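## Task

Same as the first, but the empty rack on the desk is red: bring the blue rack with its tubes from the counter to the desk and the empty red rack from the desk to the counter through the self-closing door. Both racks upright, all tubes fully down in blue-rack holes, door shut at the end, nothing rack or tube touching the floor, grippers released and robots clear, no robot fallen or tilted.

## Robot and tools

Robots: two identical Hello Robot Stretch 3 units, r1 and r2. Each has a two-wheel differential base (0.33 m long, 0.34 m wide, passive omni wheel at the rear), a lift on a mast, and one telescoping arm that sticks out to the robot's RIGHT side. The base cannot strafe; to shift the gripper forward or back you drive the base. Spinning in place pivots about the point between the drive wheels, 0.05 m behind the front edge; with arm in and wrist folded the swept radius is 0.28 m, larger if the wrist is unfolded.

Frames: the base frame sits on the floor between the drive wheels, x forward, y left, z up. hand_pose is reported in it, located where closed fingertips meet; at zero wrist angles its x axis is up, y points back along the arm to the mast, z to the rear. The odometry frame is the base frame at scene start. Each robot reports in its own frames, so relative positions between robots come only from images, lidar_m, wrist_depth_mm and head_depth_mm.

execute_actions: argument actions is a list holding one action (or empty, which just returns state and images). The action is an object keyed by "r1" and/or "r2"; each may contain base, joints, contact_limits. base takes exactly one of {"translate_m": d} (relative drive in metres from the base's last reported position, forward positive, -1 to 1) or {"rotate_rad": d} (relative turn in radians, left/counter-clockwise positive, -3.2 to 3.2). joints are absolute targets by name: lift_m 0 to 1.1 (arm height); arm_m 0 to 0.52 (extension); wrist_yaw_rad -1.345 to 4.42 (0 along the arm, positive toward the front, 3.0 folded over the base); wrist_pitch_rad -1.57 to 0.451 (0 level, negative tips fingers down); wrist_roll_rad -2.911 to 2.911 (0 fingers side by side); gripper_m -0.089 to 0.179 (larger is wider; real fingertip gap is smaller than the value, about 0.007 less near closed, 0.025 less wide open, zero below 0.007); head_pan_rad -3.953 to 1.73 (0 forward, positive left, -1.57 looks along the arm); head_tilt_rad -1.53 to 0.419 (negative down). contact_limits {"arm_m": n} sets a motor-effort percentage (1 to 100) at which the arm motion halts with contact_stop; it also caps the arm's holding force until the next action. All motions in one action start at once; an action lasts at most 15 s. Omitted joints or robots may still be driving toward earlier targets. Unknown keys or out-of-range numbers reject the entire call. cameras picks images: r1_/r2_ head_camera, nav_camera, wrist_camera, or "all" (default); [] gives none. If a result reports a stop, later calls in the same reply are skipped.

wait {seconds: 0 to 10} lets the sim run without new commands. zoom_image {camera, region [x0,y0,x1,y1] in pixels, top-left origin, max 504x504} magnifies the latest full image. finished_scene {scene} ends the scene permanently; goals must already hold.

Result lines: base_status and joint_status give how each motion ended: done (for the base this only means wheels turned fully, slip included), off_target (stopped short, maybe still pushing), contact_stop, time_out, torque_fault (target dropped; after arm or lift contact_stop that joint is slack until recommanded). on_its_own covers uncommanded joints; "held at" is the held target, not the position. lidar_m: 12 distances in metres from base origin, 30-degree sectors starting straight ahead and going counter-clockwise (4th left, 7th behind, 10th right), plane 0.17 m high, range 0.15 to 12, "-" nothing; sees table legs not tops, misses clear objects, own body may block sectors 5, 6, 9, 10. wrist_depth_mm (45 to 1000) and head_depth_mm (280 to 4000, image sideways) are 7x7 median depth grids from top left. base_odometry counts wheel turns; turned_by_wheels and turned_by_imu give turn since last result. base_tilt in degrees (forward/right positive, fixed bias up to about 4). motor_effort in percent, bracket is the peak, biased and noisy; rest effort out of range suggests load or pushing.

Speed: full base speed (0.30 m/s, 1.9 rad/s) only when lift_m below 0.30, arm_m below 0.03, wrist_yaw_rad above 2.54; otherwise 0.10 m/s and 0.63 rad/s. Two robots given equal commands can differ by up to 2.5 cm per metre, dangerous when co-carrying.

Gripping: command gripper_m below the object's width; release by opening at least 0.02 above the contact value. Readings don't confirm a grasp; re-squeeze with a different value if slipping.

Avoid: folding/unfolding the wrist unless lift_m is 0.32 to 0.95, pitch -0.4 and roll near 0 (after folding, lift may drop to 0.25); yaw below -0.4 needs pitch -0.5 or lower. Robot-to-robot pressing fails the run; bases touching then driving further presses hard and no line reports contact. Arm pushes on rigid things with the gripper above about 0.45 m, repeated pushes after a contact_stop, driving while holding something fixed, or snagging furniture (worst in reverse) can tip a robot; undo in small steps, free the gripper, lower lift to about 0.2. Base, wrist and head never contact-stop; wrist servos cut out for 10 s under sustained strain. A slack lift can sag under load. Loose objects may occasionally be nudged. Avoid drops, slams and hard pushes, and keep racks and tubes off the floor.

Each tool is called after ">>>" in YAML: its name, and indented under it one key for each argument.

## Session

>>> execute_actions:
  actions: []

Scene clock: 0.00 s.
r1.base_odometry: x=+0.000 y=+0.000 heading=+0.000 (m, m, rad; r1's odometry frame)
r1.turned_by_wheels: +0.000 (rad since the last result)
r1.turned_by_imu: +0.000 (rad since the last result)
r1.base_tilt: forward=+0.4 right=-1.2 (deg)
r1.lidar_m: 1.30 1.61 2.99 1.27 0.81 0.74 0.74 0.87 0.79 0.79 0.98 1.29
r1.head_depth_mm: 1156 1159 1170 1172 1174 1189 1191 / 1197 1200 1202 1212 1217 1226 1233 / 1236 1246 1250 1263 1255 1268 1285 / 1275 1279 1291 1299 1303 1308 1322 / 1322 1335 1345 1349 1355 1363 1376 / 1382 1383 1398 1393 1413 1423 1431 / 1422 1436 1444 1454 1473 1465 1482
r1.base_status: not commanded
r1.joint_positions: lift_m=+0.484 arm_m=-0.001 wrist_yaw_rad=+2.940 wrist_pitch_rad=-0.360 wrist_roll_rad=-0.004 gripper_m=+0.037 head_pan_rad=-0.006 head_tilt_rad=+0.008
r1.joint_status: not commanded
r1.motor_effort: left_wheel=+0 right_wheel=+0 lift_m=+37 arm_m=-1 wrist_yaw_rad=+1 wrist_pitch_rad=+4 wrist_roll_rad=+0 gripper_m=+0 head_pan_rad=+0 head_tilt_rad=+1 (%)
r1.hand_pose: x=+0.0250 y=+0.0826 z=+0.5099 quat_wxyz=(+0.196, +0.703, +0.057, +0.681) (m; r1's base frame)
r1.wrist_depth_mm: - - - - - - - / 767 - - - - - - / 797 - - - - - - / 827 - - - - - - / 759 - - 911 - - - / 685 - 735 757 836 854 904 / 598 - 640 667 711 723 758
r2.base_odometry: x=+0.000 y=+0.000 heading=+0.000 (m, m, rad; r2's odometry frame)
r2.turned_by_wheels: +0.000 (rad since the last result)
r2.turned_by_imu: +0.000 (rad since the last result)
r2.base_tilt: forward=+0.1 right=+0.6 (deg)
r2.lidar_m: 1.48 1.43 1.01 0.96 0.99 1.32 1.65 1.70 1.74 1.65 1.71 1.56
r2.head_depth_mm: 1820 2104 2080 2077 2068 1417 1404 / 1647 2129 2090 2077 2051 1408 1396 / 1794 2119 2102 2074 2071 1412 1399 / 1772 2125 2104 2081 2066 1411 1408 / 1754 2136 2101 2096 2093 1417 1402 / 1729 2125 2105 2075 2086 1421 1409 / 1711 2155 2126 2096 2085 1408 1394
r2.base_status: not commanded
r2.joint_positions: lift_m=+0.376 arm_m=+0.000 wrist_yaw_rad=+3.118 wrist_pitch_rad=-0.591 wrist_roll_rad=+0.004 gripper_m=+0.037 head_pan_rad=+0.000 head_tilt_rad=-0.004
r2.joint_status: not commanded
r2.motor_effort: left_wheel=+0 right_wheel=+2 lift_m=+39 arm_m=+1 wrist_yaw_rad=+0 wrist_pitch_rad=+5 wrist_roll_rad=+0 gripper_m=+0 head_pan_rad=+0 head_tilt_rad=+1 (%)
r2.hand_pose: x=-0.0165 y=+0.0543 z=+0.3521 quat_wxyz=(+0.215, +0.680, +0.198, +0.673) (m; r2's base frame)
r2.wrist_depth_mm: 898 911 - 972 981 - - / 996 976 - - 938 910 885 / 853 825 - 787 801 766 753 / 712 708 684 695 667 657 637 / 618 609 606 593 579 570 560 / 539 554 - - - 512 492 / 481 - - - 459 453 445
pictures: r1_head_camera (sideways: a quarter turn clockwise sets it upright), r1_nav_camera (sideways: a quarter turn counterclockwise sets it upright), r1_wrist_camera, r2_head_camera (sideways: a quarter turn clockwise sets it upright), r2_nav_camera (sideways: a quarter turn counterclockwise sets it upright), r2_wrist_camera
Images, in order (width x height): r1_head_camera 896x504, r1_nav_camera 672x504, r1_wrist_camera 644x364, r2_head_camera 896x504, r2_nav_camera 672x504, r2_wrist_camera 644x364.

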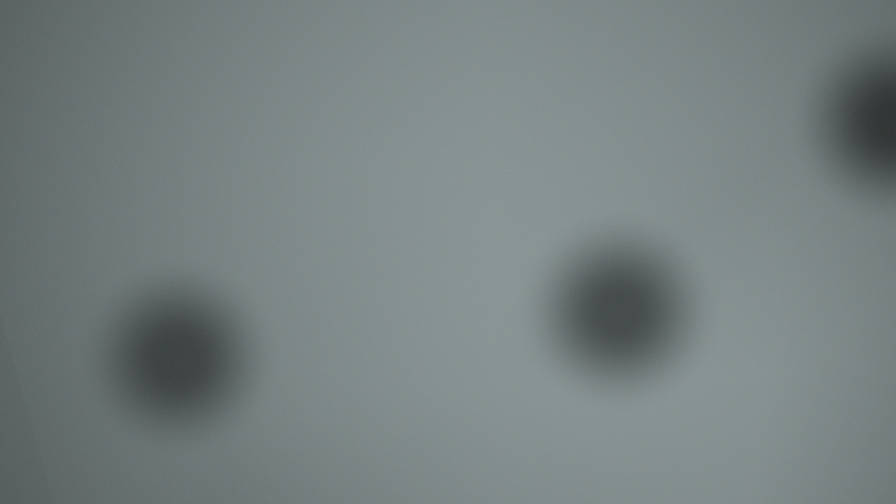

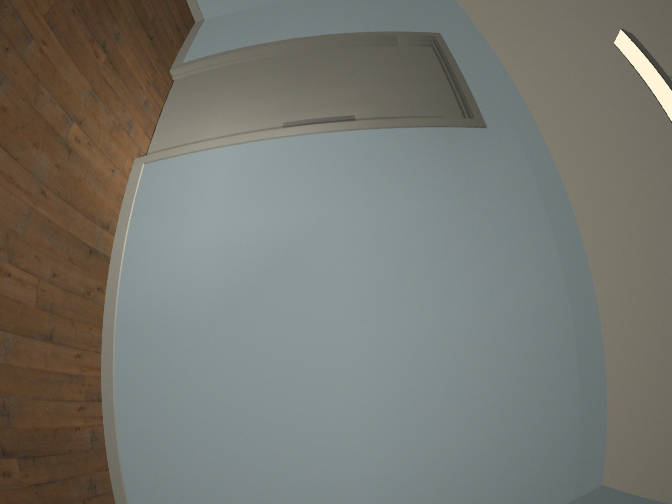

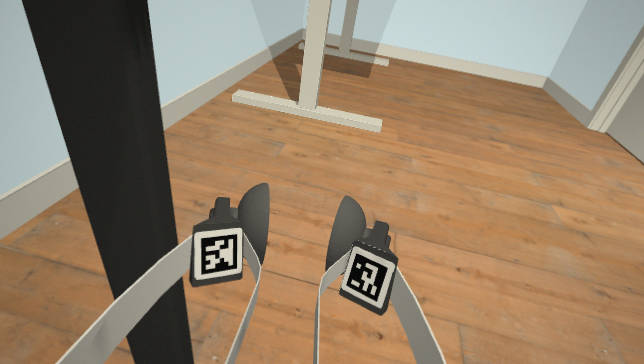

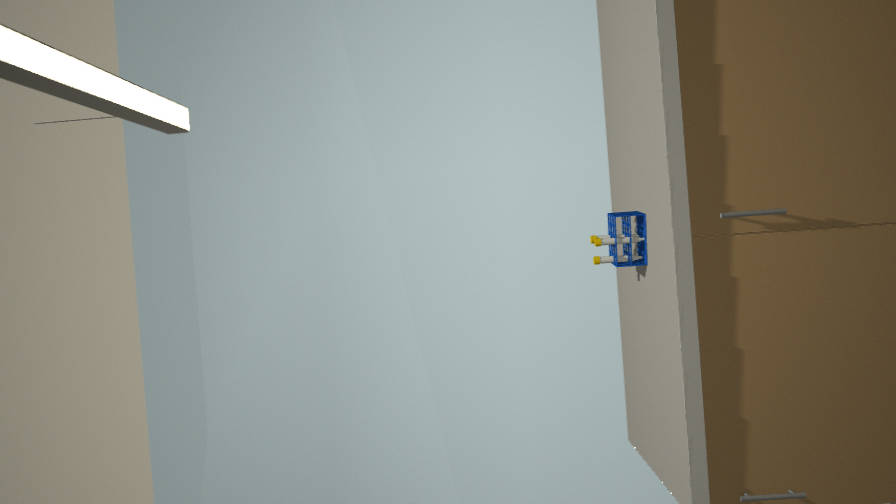

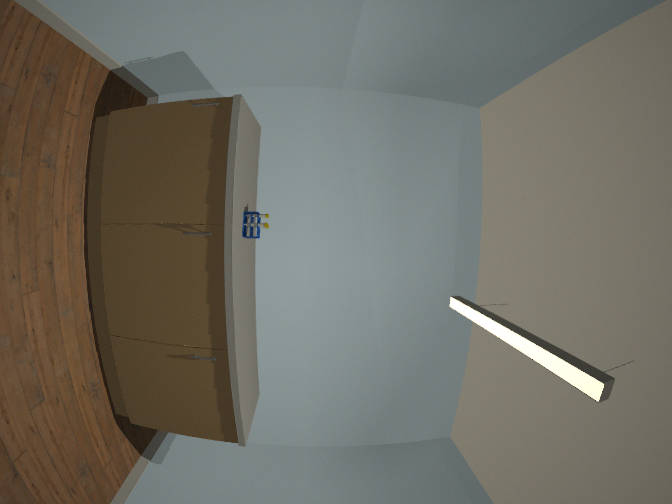

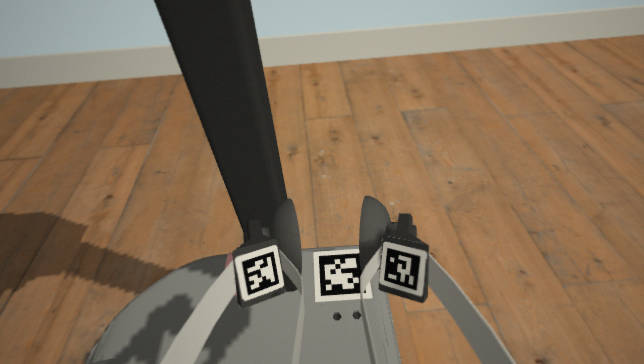

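>>> execute_actions:
  actions:
    - {"r1": {"joints": {"lift_m": 0.28, "head_pan_rad": 1.5, "head_tilt_rad": -0.35}}, "r2": {"joints": {"lift_m": 0.28, "head_pan_rad": 1.73, "head_tilt_rad": -0.2}}}
  cameras: ["r1_head_camera", "r1_nav_camera", "r2_nav_camera"]

Scene clock: 19.27 s.
r1.base_odometry: x=+0.000 y=+0.000 heading=+0.000 (m, m, rad; r1's odometry frame)
r1.turned_by_wheels: +0.000 (rad since the last result)
r1.turned_by_imu: -0.001 (rad since the last result)
r1.base_tilt: forward=+0.4 right=-1.2 (deg)
r1.lidar_m: 1.30 1.60 2.99 1.28 0.82 0.74 0.75 0.87 0.79 0.79 0.98 1.30
r1.head_depth_mm: 2403 2584 2753 2897 2328 1753 1393 / 2475 2606 1968 2960 2329 1714 1409 / 2507 2722 2046 3044 2380 1714 1404 / 2594 2726 2094 2755 2180 1713 1415 / 2023 2091 1906 2196 2185 1785 1414 / 1545 1580 1602 1647 1695 1650 1413 / 1257 1280 1303 1334 1355 1386 1349
r1.base_status: not commanded
r1.joint_positions: lift_m=+0.280 arm_m=-0.001 wrist_yaw_rad=+2.940 wrist_pitch_rad=-0.361 wrist_roll_rad=-0.004 gripper_m=+0.037 head_pan_rad=+1.493 head_tilt_rad=-0.345
r1.joint_status: all done
r1.motor_effort: left_wheel=+0(1) right_wheel=+0(0) lift_m=+27(34) arm_m=+0(0) wrist_yaw_rad=+0(0) wrist_pitch_rad=+4(4) wrist_roll_rad=+0(0) gripper_m=+0(1) head_pan_rad=+3(36) head_tilt_rad=-3(24) (%)
r1.hand_pose: x=+0.0250 y=+0.0825 z=+0.3059 quat_wxyz=(+0.197, +0.703, +0.057, +0.681) (m; r1's base frame)
r1.wrist_depth_mm: - - - - - - - / 745 - - - - - - / 720 - 907 988 - - - / 624 - 734 756 808 883 983 / 533 - - 630 665 691 736 / 465 - 511 514 564 579 608 / - - - 451 471 495 511
r2.base_odometry: x=+0.000 y=+0.000 heading=+0.000 (m, m, rad; r2's odometry frame)
r2.turned_by_wheels: +0.000 (rad since the last result)
r2.turned_by_imu: +0.001 (rad since the last result)
r2.base_tilt: forward=+0.1 right=+0.6 (deg)
r2.lidar_m: 1.48 1.42 1.01 0.96 0.99 1.32 1.65 1.70 1.75 1.65 1.71 1.56
r2.head_depth_mm: 825 842 870 897 926 954 988 / 842 859 885 915 939 971 1004 / 855 875 902 929 957 992 1021 / - 887 919 943 974 1013 1046 / - 902 933 961 994 1029 1071 / - 918 945 972 1002 - - / - - - - - - -
r2.base_status: not commanded
r2.joint_positions: lift_m=+0.280 arm_m=+0.000 wrist_yaw_rad=+3.118 wrist_pitch_rad=-0.591 wrist_roll_rad=+0.004 gripper_m=+0.037 head_pan_rad=+1.723 head_tilt_rad=-0.197
r2.joint_status: all done
r2.motor_effort: left_wheel=+0(1) right_wheel=+1(1) lift_m=+32(35) arm_m=+1(1) wrist_yaw_rad=-1(0) wrist_pitch_rad=+6(6) wrist_roll_rad=+0(0) gripper_m=+0(0) head_pan_rad=+5(54) head_tilt_rad=-1(13) (%)
r2.hand_pose: x=-0.0165 y=+0.0542 z=+0.2561 quat_wxyz=(+0.215, +0.680, +0.198, +0.673) (m; r2's base frame)
r2.wrist_depth_mm: 877 921 - 922 918 944 912 / 838 813 - 770 768 753 725 / 686 674 - 646 642 620 593 / 577 551 556 558 537 528 511 / 483 515 - - 468 466 449 / 444 - - - - 408 402 / - - - - 366 360 366
pictures: r1_head_camera (sideways: a quarter turn clockwise sets it upright), r1_nav_camera (sideways: a quarter turn counterclockwise sets it upright), r2_nav_camera (sideways: a quarter turn counterclockwise sets it upright)
Images, in order (width x height): r1_head_camera 896x504, r1_nav_camera 672x504, r2_nav_camera 672x504.

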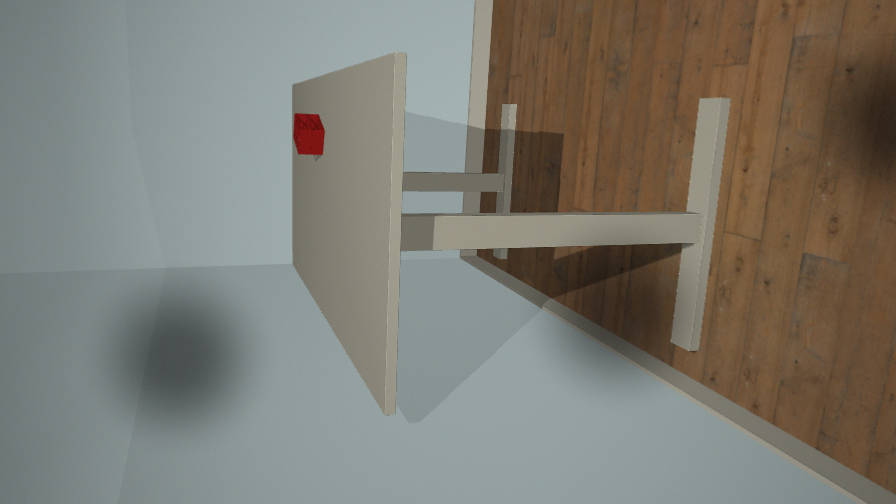

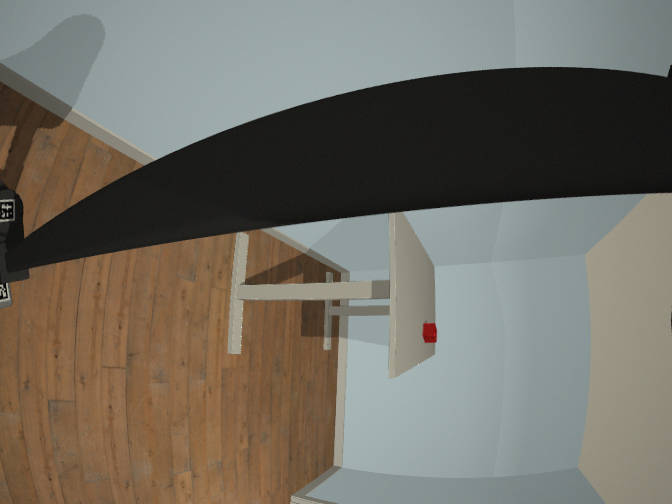

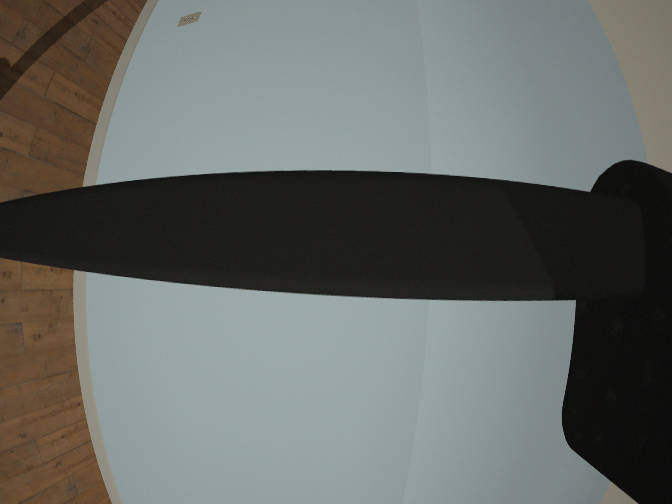

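>>> zoom_image:
  camera: "r1_head_camera"
  region: [230, 40, 430, 200]

>>> execute_actions:
  actions:
    - {"r1": {"base": {"rotate_rad": 0.95}}, "r2": {"base": {"translate_m": 0.95}, "joints": {"head_pan_rad": -1.9, "head_tilt_rad": -0.1}}}
  cameras: ["r2_nav_camera", "r2_head_camera"]

Region (230, 40, 430, 200) of r1_head_camera's 896x504 image, scaled by 2.520, with more detail than that image has; it fills the top 403 rows of this view, and the rest is white.

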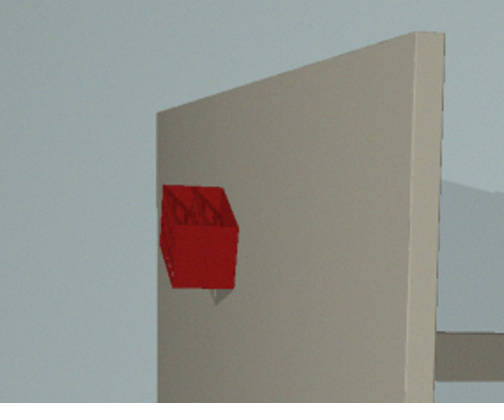

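Scene clock: 46.73 s.
r1.base_odometry: x=+0.000 y=+0.000 heading=+0.950 (m, m, rad; r1's odometry frame)
r1.turned_by_wheels: +0.950 (rad since the last result)
r1.turned_by_imu: +0.937 (rad since the last result)
r1.base_tilt: forward=+0.5 right=-1.3 (deg)
r1.lidar_m: 2.63 1.43 0.85 0.74 0.74 0.86 0.79 0.79 0.92 1.29 1.29 1.50
r1.head_depth_mm: 745 805 865 941 1031 1137 1268 / 714 763 824 884 967 1063 1182 / 684 725 779 843 916 995 1100 / 654 696 744 799 861 941 1026 / 629 667 712 764 821 886 967 / 603 642 679 727 782 842 915 / 580 615 653 693 742 800 862
r1.base_status: done
r1.joint_positions: lift_m=+0.280 arm_m=-0.001 wrist_yaw_rad=+2.940 wrist_pitch_rad=-0.361 wrist_roll_rad=-0.004 gripper_m=+0.037 head_pan_rad=+1.493 head_tilt_rad=-0.346
r1.joint_status: not commanded
r1.motor_effort: left_wheel=-2(6) right_wheel=+2(9) lift_m=+27(27) arm_m=+0(0) wrist_yaw_rad=+1(0) wrist_pitch_rad=+4(4) wrist_roll_rad=+0(0) gripper_m=+1(1) head_pan_rad=+2(3) head_tilt_rad=-2(2) (%)
r1.hand_pose: x=+0.0250 y=+0.0825 z=+0.3059 quat_wxyz=(+0.197, +0.703, +0.057, +0.681) (m; r1's base frame)
r1.wrist_depth_mm: - 662 706 783 867 - - / 623 717 775 874 947 - - / 667 - 813 903 - - - / 632 - 721 757 830 885 967 / 536 - - 621 665 692 747 / 469 - 509 518 569 577 617 / - - - 455 464 487 510
r2.base_odometry: x=+0.950 y=+0.000 heading=+0.000 (m, m, rad; r2's odometry frame)
r2.turned_by_wheels: +0.000 (rad since the last result)
r2.turned_by_imu: +0.009 (rad since the last result)
r2.base_tilt: forward=+0.1 right=+0.6 (deg)
r2.lidar_m: 0.53 0.54 0.71 1.00 1.03 1.37 2.60 2.38 1.71 1.63 0.79 0.56
r2.head_depth_mm: 1817 1831 1854 1876 1879 1916 1883 / 1747 1780 1779 1772 1799 1811 1824 / 1697 1700 1722 1725 1744 1766 1775 / 1640 1654 1658 1672 1691 1700 1719 / 1577 1587 1615 1620 1622 1638 1654 / 1532 1540 1566 1564 1576 1594 1598 / 1491 1503 1510 1524 1536 1534 1561
r2.base_status: done
r2.joint_positions: lift_m=+0.280 arm_m=+0.000 wrist_yaw_rad=+3.118 wrist_pitch_rad=-0.591 wrist_roll_rad=+0.004 gripper_m=+0.037 head_pan_rad=-1.893 head_tilt_rad=-0.112
r2.joint_status: all done
r2.motor_effort: left_wheel=-1(5) right_wheel=+2(3) lift_m=+32(32) arm_m=+0(1) wrist_yaw_rad=+0(0) wrist_pitch_rad=+6(6) wrist_roll_rad=+0(0) gripper_m=+0(0) head_pan_rad=-4(55) head_tilt_rad=+3(13) (%)
r2.hand_pose: x=-0.0165 y=+0.0542 z=+0.2561 quat_wxyz=(+0.215, +0.680, +0.198, +0.673) (m; r2's base frame)
r2.wrist_depth_mm: 937 928 - 945 949 929 620 / 835 819 - 780 768 757 669 / 682 675 - 646 634 616 595 / 565 564 563 556 531 525 514 / 495 513 - - 471 455 459 / 442 - - - - 412 401 / - - - - 371 363 361
pictures: r2_head_camera (sideways: a quarter turn clockwise sets it upright), r2_nav_camera (sideways: a quarter turn counterclockwise sets it upright)
Images, in order (width x height): r2_head_camera 896x504, r2_nav_camera 672x504.

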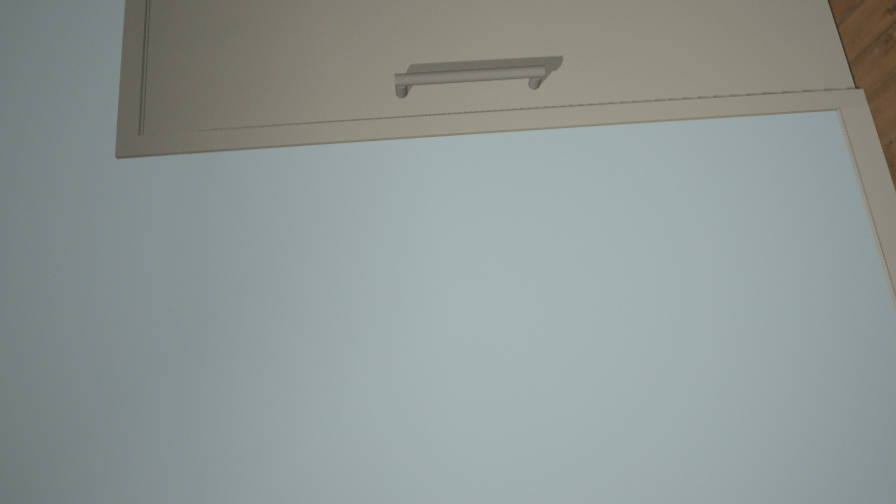

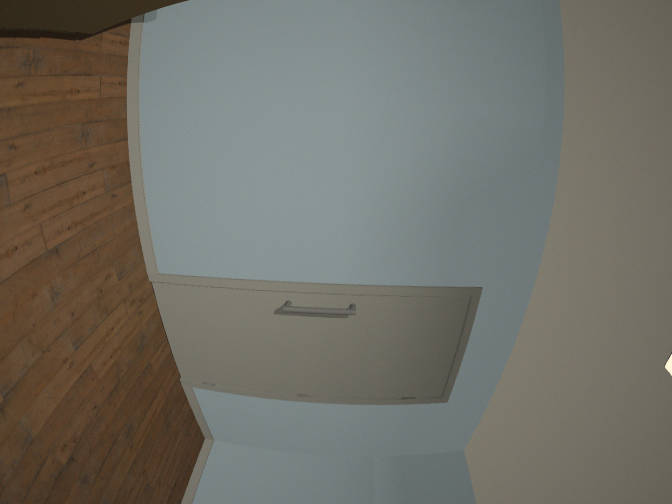

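>>> execute_actions:
  actions:
    - {"r1": {"base": {"rotate_rad": -0.1}, "joints": {"head_pan_rad": 0.5, "head_tilt_rad": -0.4}}, "r2": {"base": {"rotate_rad": 1.6}, "joints": {"lift_m": 0.85, "wrist_pitch_rad": -0.4, "head_pan_rad": -1.57, "head_tilt_rad": -0.6}}}
  cameras: []

>>> execute_actions:
  actions:
    - {"r1": {"base": {"translate_m": 1.0}}, "r2": {"joints": {"wrist_yaw_rad": 0.0, "gripper_m": 0.179}}}
  cameras: ["r1_head_camera", "r2_head_camera"]

Scene clock: 71.53 s.
r1.base_odometry: x=+0.000 y=+0.000 heading=+0.850 (m, m, rad; r1's odometry frame)
r1.turned_by_wheels: -0.100 (rad since the last result)
r1.turned_by_imu: -0.101 (rad since the last result)
r1.base_tilt: forward=+0.3 right=-1.2 (deg)
r1.lidar_m: 2.38 1.43 0.91 0.74 0.74 0.81 0.79 0.79 0.87 1.30 1.29 1.42
r1.head_depth_mm: 2419 2637 2813 3025 2173 1645 1350 / 2452 2661 2851 3028 2176 1672 1352 / 2496 2680 1808 3032 2178 1676 1355 / 2490 2682 1826 3022 2234 1671 1351 / 2542 2721 1852 1545 1968 1678 1357 / 2254 2265 1874 2304 2134 1684 1361 / 1662 1665 1600 1693 1720 1624 1371
r1.base_status: done
r1.joint_positions: lift_m=+0.280 arm_m=-0.001 wrist_yaw_rad=+2.940 wrist_pitch_rad=-0.361 wrist_roll_rad=-0.004 gripper_m=+0.037 head_pan_rad=+0.507 head_tilt_rad=-0.395
r1.joint_status: all done
r1.motor_effort: left_wheel=+1(6) right_wheel=-2(7) lift_m=+27(27) arm_m=+0(0) wrist_yaw_rad=+0(1) wrist_pitch_rad=+4(4) wrist_roll_rad=+0(0) gripper_m=+0(0) head_pan_rad=-3(33) head_tilt_rad=-2(8) (%)
r1.hand_pose: x=+0.0250 y=+0.0825 z=+0.3059 quat_wxyz=(+0.197, +0.703, +0.057, +0.681) (m; r1's base frame)
r1.wrist_depth_mm: - 665 727 829 963 - - / 615 734 790 927 - - - / 656 - 840 945 - - - / 632 - 729 761 813 885 945 / 529 - - 618 670 699 754 / 464 - 508 516 563 575 620 / - - - 455 464 492 517
r2.base_odometry: x=+0.950 y=+0.000 heading=+1.600 (m, m, rad; r2's odometry frame)
r2.turned_by_wheels: +1.600 (rad since the last result)
r2.turned_by_imu: +1.607 (rad since the last result)
r2.base_tilt: forward=+0.1 right=+0.6 (deg)
r2.lidar_m: 0.99 1.03 1.41 2.60 2.32 1.69 1.63 0.77 0.55 0.53 0.55 0.73
r2.head_depth_mm: 969 1064 1018 709 647 748 842 / 966 1064 1047 723 642 744 861 / 969 1062 1075 737 625 743 855 / 966 1065 1097 748 634 737 842 / 970 1064 1121 767 645 738 870 / 967 1065 1128 782 632 733 868 / 965 1061 1141 797 640 729 864
r2.base_status: done
r2.joint_positions: lift_m=+0.850 arm_m=+0.000 wrist_yaw_rad=+3.118 wrist_pitch_rad=-0.424 wrist_roll_rad=+0.004 gripper_m=+0.037 head_pan_rad=-1.577 head_tilt_rad=-0.593
r2.joint_status: all done
r2.motor_effort: left_wheel=-1(7) right_wheel=+3(6) lift_m=+47(49) arm_m=+0(1) wrist_yaw_rad=-1(1) wrist_pitch_rad=+13(12) wrist_roll_rad=+0(0) gripper_m=+0(1) head_pan_rad=+5(35) head_tilt_rad=-3(23) (%)
r2.hand_pose: x=-0.0159 y=+0.0786 z=+0.8612 quat_wxyz=(+0.157, +0.694, +0.140, +0.688) (m; r2's base frame)
r2.wrist_depth_mm: - - - - - - - / - - - - - - - / - - - - - - - / - - - - - - - / - - - - - - - / - - - - - - - / - - 991 976 - 992 954
pictures: none
No camera images: the call's "cameras" was empty. Leave "cameras" out to get every camera's image.

Scene clock: 76.57 s.
r1.base_odometry: x=+0.660 y=+0.751 heading=+0.850 (m, m, rad; r1's odometry frame)
r1.turned_by_wheels: +0.000 (rad since the last result)
r1.turned_by_imu: -0.002 (rad since the last result)
r1.base_tilt: forward=+0.4 right=-1.2 (deg)
r1.lidar_m: 1.63 1.83 0.76 0.80 1.09 1.20 1.75 1.73 1.15 0.95 0.94 1.12
r1.head_depth_mm: 1674 1787 1937 2091 2173 1666 1342 / 1681 1799 1954 2128 2173 1661 1350 / 1695 1825 1977 2142 2197 1670 1352 / 1708 1839 2001 2175 2204 1689 1356 / 1722 1851 1931 2184 2214 1686 1356 / 1746 1873 1642 953 2049 1703 1360 / 1749 1906 1658 895 660 1688 1365
r1.base_status: done
r1.joint_positions: lift_m=+0.280 arm_m=-0.001 wrist_yaw_rad=+2.940 wrist_pitch_rad=-0.361 wrist_roll_rad=-0.004 gripper_m=+0.037 head_pan_rad=+0.507 head_tilt_rad=-0.396
r1.joint_status: not commanded
r1.motor_effort: left_wheel=+2(8) right_wheel=-2(5) lift_m=+28(28) arm_m=+0(1) wrist_yaw_rad=+1(0) wrist_pitch_rad=+4(4) wrist_roll_rad=+0(0) gripper_m=+0(0) head_pan_rad=-3(4) head_tilt_rad=-2(2) (%)
r1.hand_pose: x=+0.0250 y=+0.0825 z=+0.3059 quat_wxyz=(+0.197, +0.703, +0.057, +0.681) (m; r1's base frame)
r1.wrist_depth_mm: - 973 - - - - - / 879 - - - - - - / 772 - 902 885 - - - / 617 - 715 764 766 870 950 / 538 - - 610 659 700 731 / 465 - 512 516 560 569 609 / - - - 451 471 495 512
r2.base_odometry: x=+0.950 y=+0.000 heading=+1.600 (m, m, rad; r2's odometry frame)
r2.turned_by_wheels: +0.000 (rad since the last result)
r2.turned_by_imu: +0.001 (rad since the last result)
r2.base_tilt: forward=+0.1 right=+0.6 (deg)
r2.lidar_m: 1.00 1.03 1.41 2.60 2.32 1.69 1.63 0.77 0.55 0.53 0.55 0.73
r2.head_depth_mm: 968 1064 1019 708 645 731 842 / 969 1066 1045 721 644 729 - / 970 1058 1075 736 625 725 - / 964 1063 1095 746 633 732 878 / 971 1065 1125 766 644 731 871 / 969 1059 1126 782 633 732 869 / 967 1061 1141 797 640 729 866
r2.base_status: not commanded
r2.joint_positions: lift_m=+0.850 arm_m=+0.000 wrist_yaw_rad=+0.002 wrist_pitch_rad=-0.424 wrist_roll_rad=+0.004 gripper_m=+0.179 head_pan_rad=-1.577 head_tilt_rad=-0.593
r2.joint_status: all done
r2.motor_effort: left_wheel=-2(2) right_wheel=+1(2) lift_m=+47(47) arm_m=+0(0) wrist_yaw_rad=-1(2) wrist_pitch_rad=+12(12) wrist_roll_rad=+0(0) gripper_m=+0(87) head_pan_rad=+4(4) head_tilt_rad=-3(3) (%)
r2.hand_pose: x=-0.0210 y=-0.3688 z=+0.8612 quat_wxyz=(+0.690, +0.149, -0.692, -0.148) (m; r2's base frame)
r2.wrist_depth_mm: 396 374 352 328 312 295 280 / 256 258 258 258 261 268 270 / 300 303 307 309 314 321 324 / 334 335 340 348 354 361 367 / 377 379 388 397 407 412 409 / 426 450 458 454 470 482 - / 533 535 537 543 558 573 599
pictures: r1_head_camera (sideways: a quarter turn clockwise sets it upright), r2_head_camera (sideways: a quarter turn clockwise sets it upright)
Images, in order (width x height): r1_head_camera 896x504, r2_head_camera 896x504.

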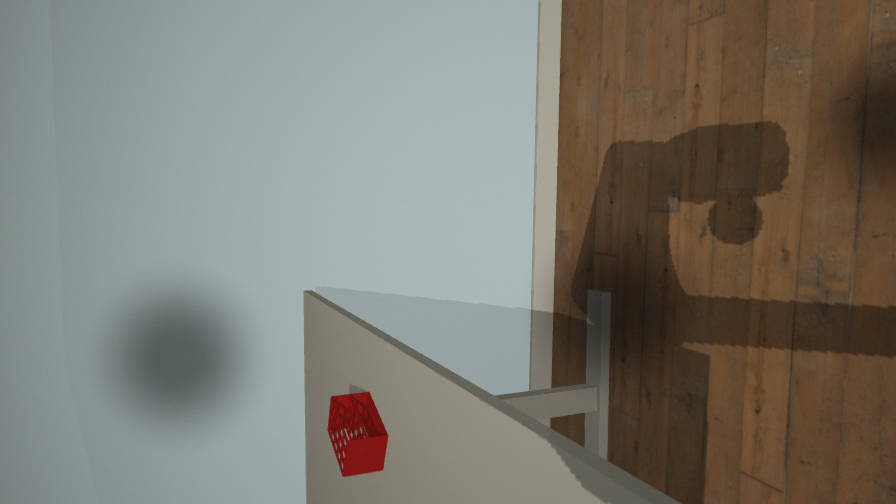

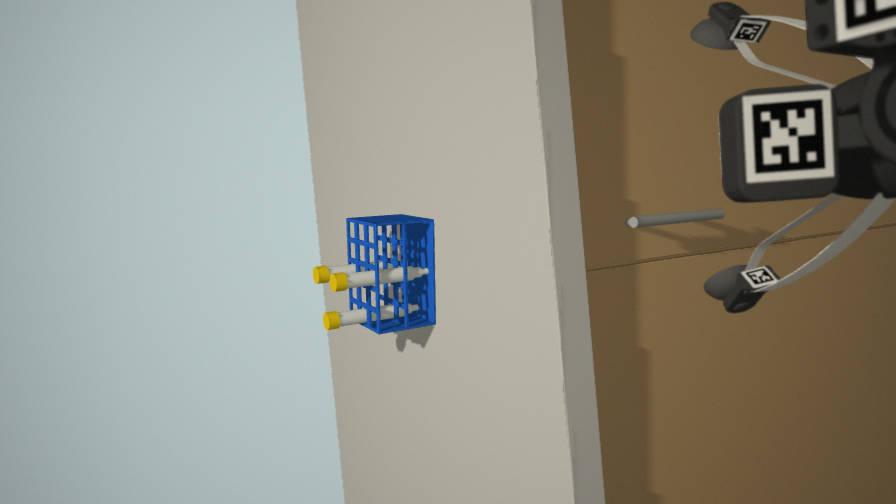

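>>> execute_actions:
  actions:
    - {"r1": {"base": {"rotate_rad": 0.2}}, "r2": {"joints": {"wrist_pitch_rad": 0.0}, "base": {"translate_m": 0.06}}}
  cameras: ["r2_wrist_camera"]

>>> execute_actions:
  actions:
    - {"r1": {"base": {"translate_m": 0.98}}}
  cameras: []

Scene clock: 93.40 s.
r1.base_odometry: x=+0.660 y=+0.751 heading=+1.050 (m, m, rad; r1's odometry frame)
r1.turned_by_wheels: +0.200 (rad since the last result)
r1.turned_by_imu: +0.197 (rad since the last result)
r1.base_tilt: forward=+0.4 right=-1.3 (deg)
r1.lidar_m: 2.04 1.82 0.76 1.09 1.10 1.35 1.74 1.61 1.04 0.94 0.95 1.27
r1.head_depth_mm: 1646 1749 1885 2025 2106 1654 1340 / 1681 1786 1935 2115 2213 1669 1342 / 1724 1862 1939 2169 2183 1676 1350 / 1776 1933 1614 1082 2094 1683 1353 / 1840 1967 1618 883 1954 1680 1356 / 1848 1980 1651 888 608 1587 1368 / 1643 1683 1608 893 610 517 1362
r1.base_status: done
r1.joint_positions: lift_m=+0.280 arm_m=-0.001 wrist_yaw_rad=+2.940 wrist_pitch_rad=-0.361 wrist_roll_rad=-0.004 gripper_m=+0.037 head_pan_rad=+0.507 head_tilt_rad=-0.396
r1.joint_status: not commanded
r1.motor_effort: left_wheel=-2(6) right_wheel=+1(7) lift_m=+27(27) arm_m=+0(0) wrist_yaw_rad=+0(1) wrist_pitch_rad=+4(4) wrist_roll_rad=+0(0) gripper_m=+1(1) head_pan_rad=-4(4) head_tilt_rad=-2(2) (%)
r1.hand_pose: x=+0.0250 y=+0.0825 z=+0.3059 quat_wxyz=(+0.197, +0.703, +0.057, +0.681) (m; r1's base frame)
r1.wrist_depth_mm: - 982 - - - - - / 925 - - - - - - / 748 - 905 963 981 - - / 612 - 741 771 780 892 986 / 528 - - 612 653 676 738 / 468 - 511 513 562 574 607 / - - - 450 469 491 513
r2.base_odometry: x=+0.948 y=+0.060 heading=+1.600 (m, m, rad; r2's odometry frame)
r2.turned_by_wheels: +0.000 (rad since the last result)
r2.turned_by_imu: +0.001 (rad since the last result)
r2.base_tilt: forward=+0.1 right=+0.6 (deg)
r2.lidar_m: 0.94 0.97 1.33 2.60 2.41 1.75 1.69 0.76 0.55 0.53 0.54 0.73
r2.head_depth_mm: 967 1064 1021 708 605 747 839 / 968 1063 1047 720 639 708 - / 969 1059 1077 736 623 707 - / 967 1059 1106 752 633 735 873 / 969 1063 1127 767 623 735 868 / 969 1060 1119 781 630 728 864 / 971 1063 1140 798 643 729 863
r2.base_status: done
r2.joint_positions: lift_m=+0.850 arm_m=+0.000 wrist_yaw_rad=+0.002 wrist_pitch_rad=-0.028 wrist_roll_rad=+0.004 gripper_m=+0.179 head_pan_rad=-1.577 head_tilt_rad=-0.593
r2.joint_status: all done
r2.motor_effort: left_wheel=-2(4) right_wheel=+2(6) lift_m=+46(46) arm_m=+1(0) wrist_yaw_rad=-2(2) wrist_pitch_rad=+15(16) wrist_roll_rad=+0(0) gripper_m=+0(0) head_pan_rad=+5(5) head_tilt_rad=-4(3) (%)
r2.hand_pose: x=-0.0209 y=-0.4006 z=+0.9573 quat_wxyz=(+0.706, +0.011, -0.708, -0.009) (m; r2's base frame)
r2.wrist_depth_mm: 866 850 839 846 849 836 813 / 892 859 863 864 897 886 855 / 922 937 900 874 926 914 899 / 551 518 487 457 439 415 399 / 313 320 288 286 287 286 294 / 284 313 314 315 319 327 - / 328 329 330 327 336 340 339
pictures: r2_wrist_camera
Images, in order (width x height): r2_wrist_camera 644x364.

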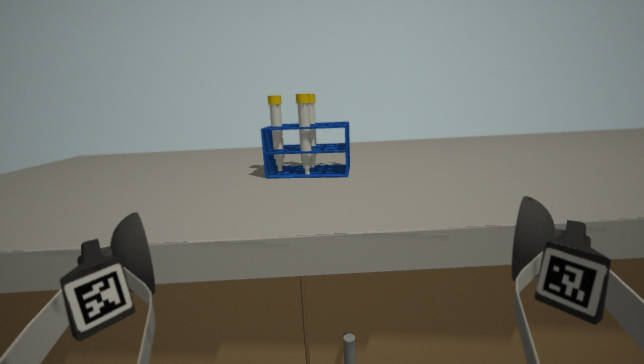

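Scene clock: 98.37 s.
r1.base_odometry: x=+1.148 y=+1.601 heading=+1.050 (m, m, rad; r1's odometry frame)
r1.turned_by_wheels: +0.000 (rad since the last result)
r1.turned_by_imu: -0.002 (rad since the last result)
r1.base_tilt: forward=+0.4 right=-1.2 (deg)
r1.lidar_m: 1.07 1.08 1.07 1.24 0.88 1.55 2.71 1.34 0.95 0.87 0.81 0.98
r1.head_depth_mm: 840 899 973 1045 1137 1247 1330 / 865 929 996 1085 1179 1299 1347 / 886 956 1030 1123 1221 1363 1354 / 913 984 1069 1155 1273 1421 1361 / 943 1018 1101 1197 1328 1470 1362 / 968 1051 1143 1197 1388 1530 1368 / 998 1084 1179 897 1460 1592 1296
r1.base_status: done
r1.joint_positions: lift_m=+0.280 arm_m=-0.001 wrist_yaw_rad=+2.940 wrist_pitch_rad=-0.361 wrist_roll_rad=-0.004 gripper_m=+0.037 head_pan_rad=+0.507 head_tilt_rad=-0.396
r1.joint_status: not commanded
r1.motor_effort: left_wheel=-1(6) right_wheel=+1(8) lift_m=+28(28) arm_m=+0(0) wrist_yaw_rad=+1(1) wrist_pitch_rad=+4(4) wrist_roll_rad=+0(0) gripper_m=+0(0) head_pan_rad=-3(3) head_tilt_rad=-2(1) (%)
r1.hand_pose: x=+0.0250 y=+0.0825 z=+0.3059 quat_wxyz=(+0.197, +0.703, +0.057, +0.681) (m; r1's base frame)
r1.wrist_depth_mm: - - - - - - 947 / 945 - - - - - 968 / 760 - 907 983 - - 976 / 628 - 729 768 831 854 915 / 522 - - 620 661 706 727 / 463 - 495 513 563 574 599 / - - - 456 466 494 511
r2.base_odometry: x=+0.948 y=+0.060 heading=+1.600 (m, m, rad; r2's odometry frame)
r2.turned_by_wheels: +0.000 (rad since the last result)
r2.turned_by_imu: +0.001 (rad since the last result)
r2.base_tilt: forward=+0.1 right=+0.6 (deg)
r2.lidar_m: 0.93 0.97 1.32 2.60 2.40 1.75 1.69 0.77 0.55 0.53 0.54 0.73
r2.head_depth_mm: 966 1062 1017 708 603 745 841 / 969 1061 1044 722 641 709 - / 967 1057 1076 737 622 706 - / 965 1063 1102 751 632 736 871 / 966 1063 1125 765 623 736 868 / 971 1065 1124 780 629 731 867 / 965 1064 1139 799 639 726 862
r2.base_status: not commanded
r2.joint_positions: lift_m=+0.850 arm_m=+0.000 wrist_yaw_rad=+0.002 wrist_pitch_rad=-0.028 wrist_roll_rad=+0.004 gripper_m=+0.179 head_pan_rad=-1.577 head_tilt_rad=-0.593
r2.joint_status: not commanded
r2.motor_effort: left_wheel=-2(2) right_wheel=+2(2) lift_m=+46(46) arm_m=+0(1) wrist_yaw_rad=-3(2) wrist_pitch_rad=+15(14) wrist_roll_rad=+0(0) gripper_m=+0(0) head_pan_rad=+4(4) head_tilt_rad=-3(4) (%)
r2.hand_pose: x=-0.0209 y=-0.4006 z=+0.9573 quat_wxyz=(+0.706, +0.011, -0.708, -0.009) (m; r2's base frame)
r2.wrist_depth_mm: 853 864 847 837 860 851 845 / 864 884 896 885 906 912 903 / 919 894 917 884 898 933 911 / 538 515 486 454 434 416 402 / 312 323 291 283 286 286 291 / 281 315 313 314 319 327 - / 325 323 333 328 336 337 342
pictures: none
No camera images: the call's "cameras" was empty. Leave "cameras" out to get every camera's image.

>>> execute_actions:
  actions:
    - {"r1": {"base": {"rotate_rad": 2.87}, "joints": {"lift_m": 0.87, "wrist_pitch_rad": -0.4, "head_pan_rad": -1.57, "head_tilt_rad": -0.5}}, "r2": {"base": {"translate_m": 0.03}, "joints": {"arm_m": 0.22}}}
  cameras: ["r2_wrist_camera", "r1_head_camera"]

Scene clock: 111.07 s.
r1.base_odometry: x=+1.148 y=+1.601 heading=-2.363 (m, m, rad; r1's odometry frame)
r1.turned_by_wheels: +2.870 (rad since the last result)
r1.turned_by_imu: +2.843 (rad since the last result)
r1.base_tilt: forward=+0.5 right=-1.2 (deg)
r1.lidar_m: 2.01 2.15 1.02 0.88 0.81 0.85 1.09 1.07 1.07 1.26 1.25 0.88
r1.head_depth_mm: 1268 1336 1075 700 1621 1521 - / 1261 1393 1091 704 1317 1452 1329 / 1200 1308 1093 704 1738 1528 1296 / 1134 1250 1100 674 590 1534 1339 / 1087 1183 1111 658 544 1535 1338 / 1035 1129 1116 676 527 1534 1274 / 996 1068 1115 719 528 1478 1280
r1.base_status: done
r1.joint_positions: lift_m=+0.870 arm_m=-0.001 wrist_yaw_rad=+2.940 wrist_pitch_rad=-0.413 wrist_roll_rad=-0.004 gripper_m=+0.037 head_pan_rad=-1.563 head_tilt_rad=-0.494
r1.joint_status: all done
r1.motor_effort: left_wheel=-1(6) right_wheel=+2(7) lift_m=+44(45) arm_m=-1(0) wrist_yaw_rad=+1(0) wrist_pitch_rad=+4(4) wrist_roll_rad=+0(0) gripper_m=+1(0) head_pan_rad=-3(35) head_tilt_rad=-2(12) (%)
r1.hand_pose: x=+0.0238 y=+0.0764 z=+0.8834 quat_wxyz=(+0.214, +0.701, +0.076, +0.676) (m; r1's base frame)
r1.wrist_depth_mm: - 791 874 972 - - - / 716 869 962 - - - - / 773 - - - - - - / 862 - - - - - - / 928 - - - - - - / 944 - - - - - - / 951 946 - - - - -
r2.base_odometry: x=+0.947 y=+0.090 heading=+1.600 (m, m, rad; r2's odometry frame)
r2.turned_by_wheels: +0.000 (rad since the last result)
r2.turned_by_imu: +0.001 (rad since the last result)
r2.base_tilt: forward=+0.1 right=+0.6 (deg)
r2.lidar_m: 0.91 0.94 1.28 2.60 2.44 1.79 1.72 0.77 0.55 0.53 0.54 0.73
r2.head_depth_mm: 970 1061 1018 744 - 759 884 / 966 1060 1043 789 - 758 882 / 963 1062 1069 773 - 750 873 / 969 1066 1095 758 635 736 871 / 966 1065 1126 769 640 730 864 / 962 1062 1124 780 632 728 863 / 965 1066 1137 798 640 726 860
r2.base_status: done
r2.joint_positions: lift_m=+0.850 arm_m=+0.220 wrist_yaw_rad=+0.001 wrist_pitch_rad=-0.027 wrist_roll_rad=+0.004 gripper_m=+0.179 head_pan_rad=-1.577 head_tilt_rad=-0.593
r2.joint_status: all done
r2.motor_effort: left_wheel=-2(2) right_wheel=+2(5) lift_m=+47(47) arm_m=+5(4) wrist_yaw_rad=-1(3) wrist_pitch_rad=+14(14) wrist_roll_rad=+0(0) gripper_m=+0(0) head_pan_rad=+5(5) head_tilt_rad=-3(3) (%)
r2.hand_pose: x=-0.0211 y=-0.6201 z=+0.9576 quat_wxyz=(+0.706, +0.010, -0.708, -0.009) (m; r2's base frame)
r2.wrist_depth_mm: 646 650 661 653 630 645 652 / 668 663 683 661 664 667 675 / 699 697 687 303 681 693 689 / 554 512 428 300 383 421 398 / 313 324 287 276 268 265 273 / 231 205 207 202 197 192 - / 158 162 160 158 155 152 148
pictures: r1_head_camera (sideways: a quarter turn clockwise sets it upright), r2_wrist_camera
Images, in order (width x height): r1_head_camera 896x504, r2_wrist_camera 644x364.

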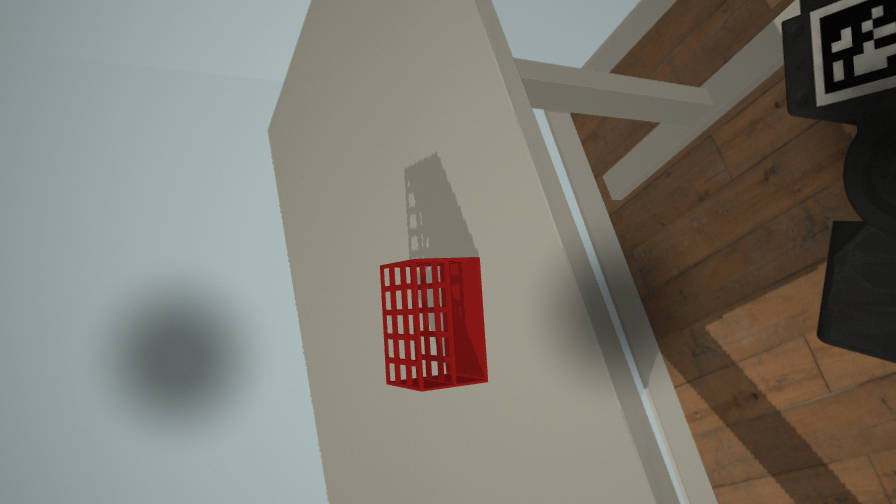

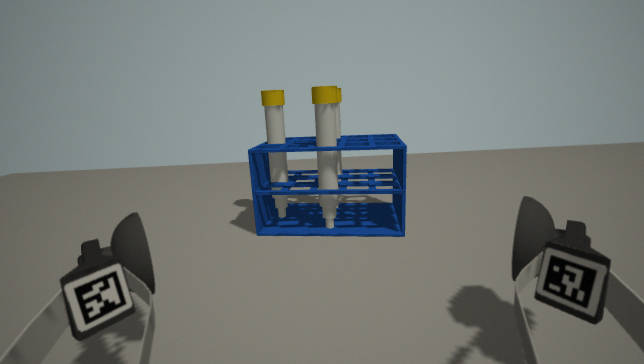

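>>> zoom_image:
  camera: "r2_wrist_camera"
  region: [220, 70, 440, 250]

>>> execute_actions:
  actions:
    - {"r1": {"joints": {"wrist_yaw_rad": 0.0, "gripper_m": 0.179}}, "r2": {"joints": {"head_tilt_rad": -0.75}}}
  cameras: ["r2_head_camera"]

Region (220, 70, 440, 250) of r2_wrist_camera's 644x364 image, scaled by 2.291; it fills the top 412 rows of this view, and the rest is white.

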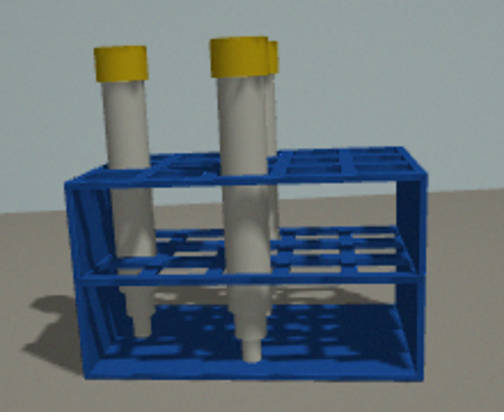

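Scene clock: 118.73 s.
r1.base_odometry: x=+1.148 y=+1.601 heading=-2.363 (m, m, rad; r1's odometry frame)
r1.turned_by_wheels: +0.000 (rad since the last result)
r1.turned_by_imu: -0.001 (rad since the last result)
r1.base_tilt: forward=+0.4 right=-1.3 (deg)
r1.lidar_m: 2.01 2.15 1.02 0.88 0.81 0.85 1.08 1.07 1.07 1.26 1.24 0.89
r1.head_depth_mm: 1261 1346 1080 702 1615 1527 - / 1268 1397 1085 702 1325 1485 1326 / 1199 1315 1091 705 1735 1575 - / 1136 1246 1096 674 589 1590 - / 1089 1191 1108 658 545 1580 1274 / 1043 1121 1116 671 529 1559 1274 / 997 1077 1116 718 526 1487 1271
r1.base_status: not commanded
r1.joint_positions: lift_m=+0.870 arm_m=-0.001 wrist_yaw_rad=+0.002 wrist_pitch_rad=-0.413 wrist_roll_rad=-0.004 gripper_m=+0.179 head_pan_rad=-1.563 head_tilt_rad=-0.494
r1.joint_status: all done
r1.motor_effort: left_wheel=-2(1) right_wheel=+2(2) lift_m=+44(44) arm_m=-1(0) wrist_yaw_rad=-2(4) wrist_pitch_rad=+4(3) wrist_roll_rad=+0(0) gripper_m=+1(92) head_pan_rad=-2(2) head_tilt_rad=-3(3) (%)
r1.hand_pose: x=-0.0211 y=-0.3690 z=+0.8834 quat_wxyz=(+0.694, +0.146, -0.690, -0.145) (m; r1's base frame)
r1.wrist_depth_mm: 164 180 201 234 278 351 468 / 511 184 204 225 253 288 335 / 942 - - - - - 826 / - - - - - - 872 / - - - - - - 865 / - - - - - - 901 / 922 987 - - - - 874
r2.base_odometry: x=+0.947 y=+0.090 heading=+1.600 (m, m, rad; r2's odometry frame)
r2.turned_by_wheels: +0.000 (rad since the last result)
r2.turned_by_imu: +0.001 (rad since the last result)
r2.base_tilt: forward=+0.1 right=+0.6 (deg)
r2.lidar_m: 0.91 0.94 1.28 2.60 2.45 1.78 1.72 0.77 0.55 0.53 0.54 0.73
r2.head_depth_mm: 985 1041 762 - 794 947 1156 / 982 1046 789 - 775 936 1146 / 981 1055 754 - 770 930 1155 / 985 1056 764 642 742 922 1169 / 976 1065 804 629 741 918 1174 / 977 1065 816 638 736 908 1166 / 978 1085 837 648 731 900 1174
r2.base_status: not commanded
r2.joint_positions: lift_m=+0.850 arm_m=+0.220 wrist_yaw_rad=+0.001 wrist_pitch_rad=-0.027 wrist_roll_rad=+0.004 gripper_m=+0.179 head_pan_rad=-1.577 head_tilt_rad=-0.740
r2.joint_status: all done
r2.motor_effort: left_wheel=-1(2) right_wheel=+2(1) lift_m=+47(46) arm_m=+4(3) wrist_yaw_rad=-1(1) wrist_pitch_rad=+14(13) wrist_roll_rad=+0(0) gripper_m=+0(1) head_pan_rad=+4(5) head_tilt_rad=-4(14) (%)
r2.hand_pose: x=-0.0211 y=-0.6201 z=+0.9576 quat_wxyz=(+0.706, +0.010, -0.708, -0.009) (m; r2's base frame)
r2.wrist_depth_mm: 636 630 660 655 650 651 656 / 668 666 658 671 669 673 677 / 704 697 703 300 698 686 695 / 556 511 433 298 382 412 392 / 311 320 286 273 270 264 272 / 232 205 206 202 198 194 - / 158 162 161 158 155 153 147
pictures: r2_head_camera (sideways: a quarter turn clockwise sets it upright)
Images, in order (width x height): r2_head_camera 896x504.

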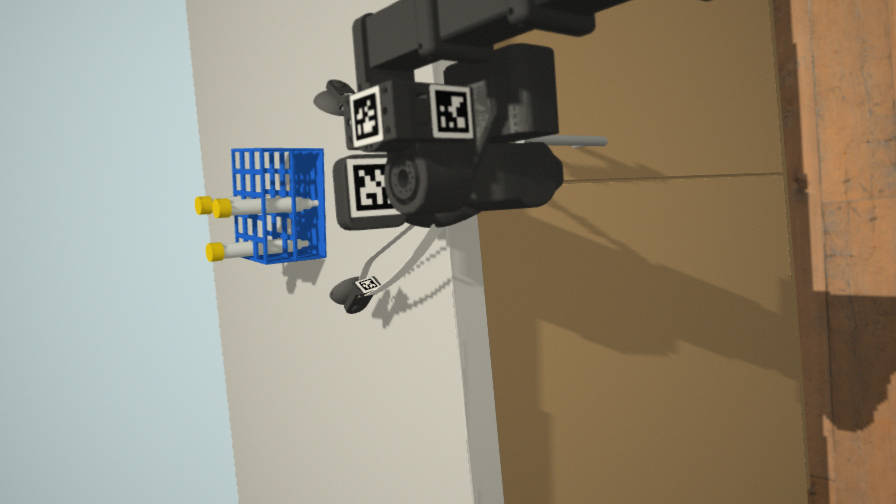

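>>> execute_actions:
  actions:
    - {"r1": {"joints": {"wrist_pitch_rad": 0.0}}, "r2": {"joints": {"arm_m": 0.335, "lift_m": 0.855}}}
  cameras: ["r2_wrist_camera", "r1_wrist_camera"]

Scene clock: 126.20 s.
r1.base_odometry: x=+1.148 y=+1.601 heading=-2.363 (m, m, rad; r1's odometry frame)
r1.turned_by_wheels: +0.000 (rad since the last result)
r1.turned_by_imu: -0.001 (rad since the last result)
r1.base_tilt: forward=+0.4 right=-1.2 (deg)
r1.lidar_m: 2.01 2.15 1.02 0.88 0.81 0.85 1.08 1.07 1.07 1.26 1.25 0.88
r1.head_depth_mm: 1265 1338 1081 702 1623 1530 - / 1255 1395 1085 701 1322 1444 1328 / 1199 1318 1087 707 1746 1616 - / 1140 1251 1102 674 589 1625 - / 1084 1180 1111 657 556 1557 1275 / 1040 1123 1117 672 536 1535 1277 / 998 1070 1118 721 527 1489 1275
r1.base_status: not commanded
r1.joint_positions: lift_m=+0.870 arm_m=-0.001 wrist_yaw_rad=+0.002 wrist_pitch_rad=-0.022 wrist_roll_rad=-0.004 gripper_m=+0.179 head_pan_rad=-1.563 head_tilt_rad=-0.494
r1.joint_status: all done
r1.motor_effort: left_wheel=-2(1) right_wheel=+2(2) lift_m=+44(44) arm_m=+0(1) wrist_yaw_rad=-1(2) wrist_pitch_rad=+6(6) wrist_roll_rad=+0(0) gripper_m=+1(0) head_pan_rad=-3(2) head_tilt_rad=-3(3) (%)
r1.hand_pose: x=-0.0210 y=-0.3997 z=+0.9787 quat_wxyz=(+0.709, +0.009, -0.705, -0.007) (m; r1's base frame)
r1.wrist_depth_mm: 764 828 913 - - - 846 / 795 859 938 - - - 863 / 445 531 472 861 - - 832 / 285 296 334 392 483 595 777 / - 207 230 259 300 357 464 / 909 - - - - - 807 / 964 - - - - - 786
r2.base_odometry: x=+0.947 y=+0.090 heading=+1.600 (m, m, rad; r2's odometry frame)
r2.turned_by_wheels: +0.000 (rad since the last result)
r2.turned_by_imu: +0.001 (rad since the last result)
r2.base_tilt: forward=+0.1 right=+0.6 (deg)
r2.lidar_m: 0.91 0.94 1.29 2.60 2.45 1.79 1.72 0.77 0.55 0.53 0.54 0.73
r2.head_depth_mm: 981 1035 793 - 759 951 1156 / 986 1052 - 646 753 935 1150 / 984 1051 - 657 749 930 1153 / 985 1055 751 640 744 924 1169 / 981 1065 795 629 738 915 1176 / 977 1067 815 639 735 907 1165 / 979 1077 832 648 731 903 1177
r2.base_status: not commanded
r2.joint_positions: lift_m=+0.855 arm_m=+0.335 wrist_yaw_rad=+0.001 wrist_pitch_rad=-0.026 wrist_roll_rad=+0.004 gripper_m=+0.179 head_pan_rad=-1.577 head_tilt_rad=-0.741
r2.joint_status: all done
r2.motor_effort: left_wheel=-2(2) right_wheel=+2(2) lift_m=+46(48) arm_m=+4(7) wrist_yaw_rad=-1(1) wrist_pitch_rad=+14(14) wrist_roll_rad=+0(0) gripper_m=+0(0) head_pan_rad=+5(5) head_tilt_rad=-4(4) (%)
r2.hand_pose: x=-0.0211 y=-0.7351 z=+0.9626 quat_wxyz=(+0.706, +0.010, -0.708, -0.009) (m; r2's base frame)
r2.wrist_depth_mm: 531 545 547 553 538 546 544 / 565 564 559 563 564 561 564 / 577 576 588 571 583 583 586 / 601 597 188 167 188 436 410 / 324 331 187 177 200 253 283 / 238 214 195 185 188 191 - / 166 169 168 165 160 159 153
pictures: r1_wrist_camera, r2_wrist_camera
Images, in order (width x height): r1_wrist_camera 644x364, r2_wrist_camera 644x364.

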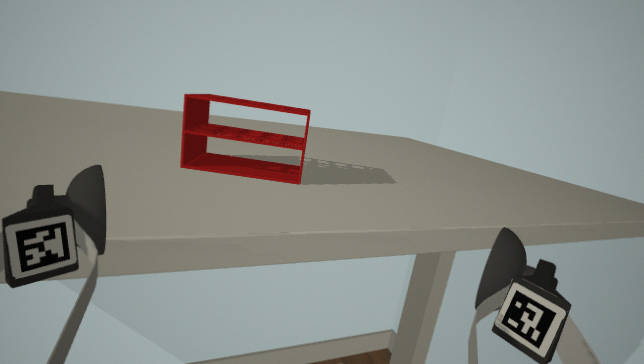

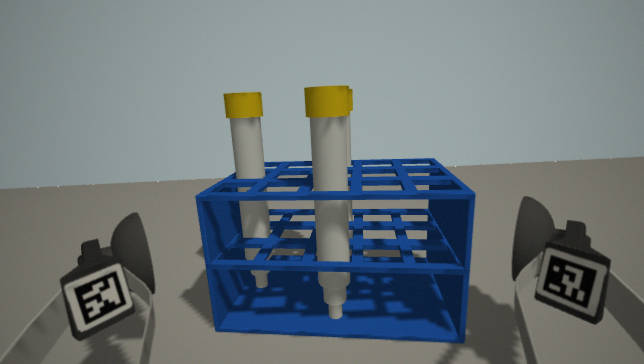

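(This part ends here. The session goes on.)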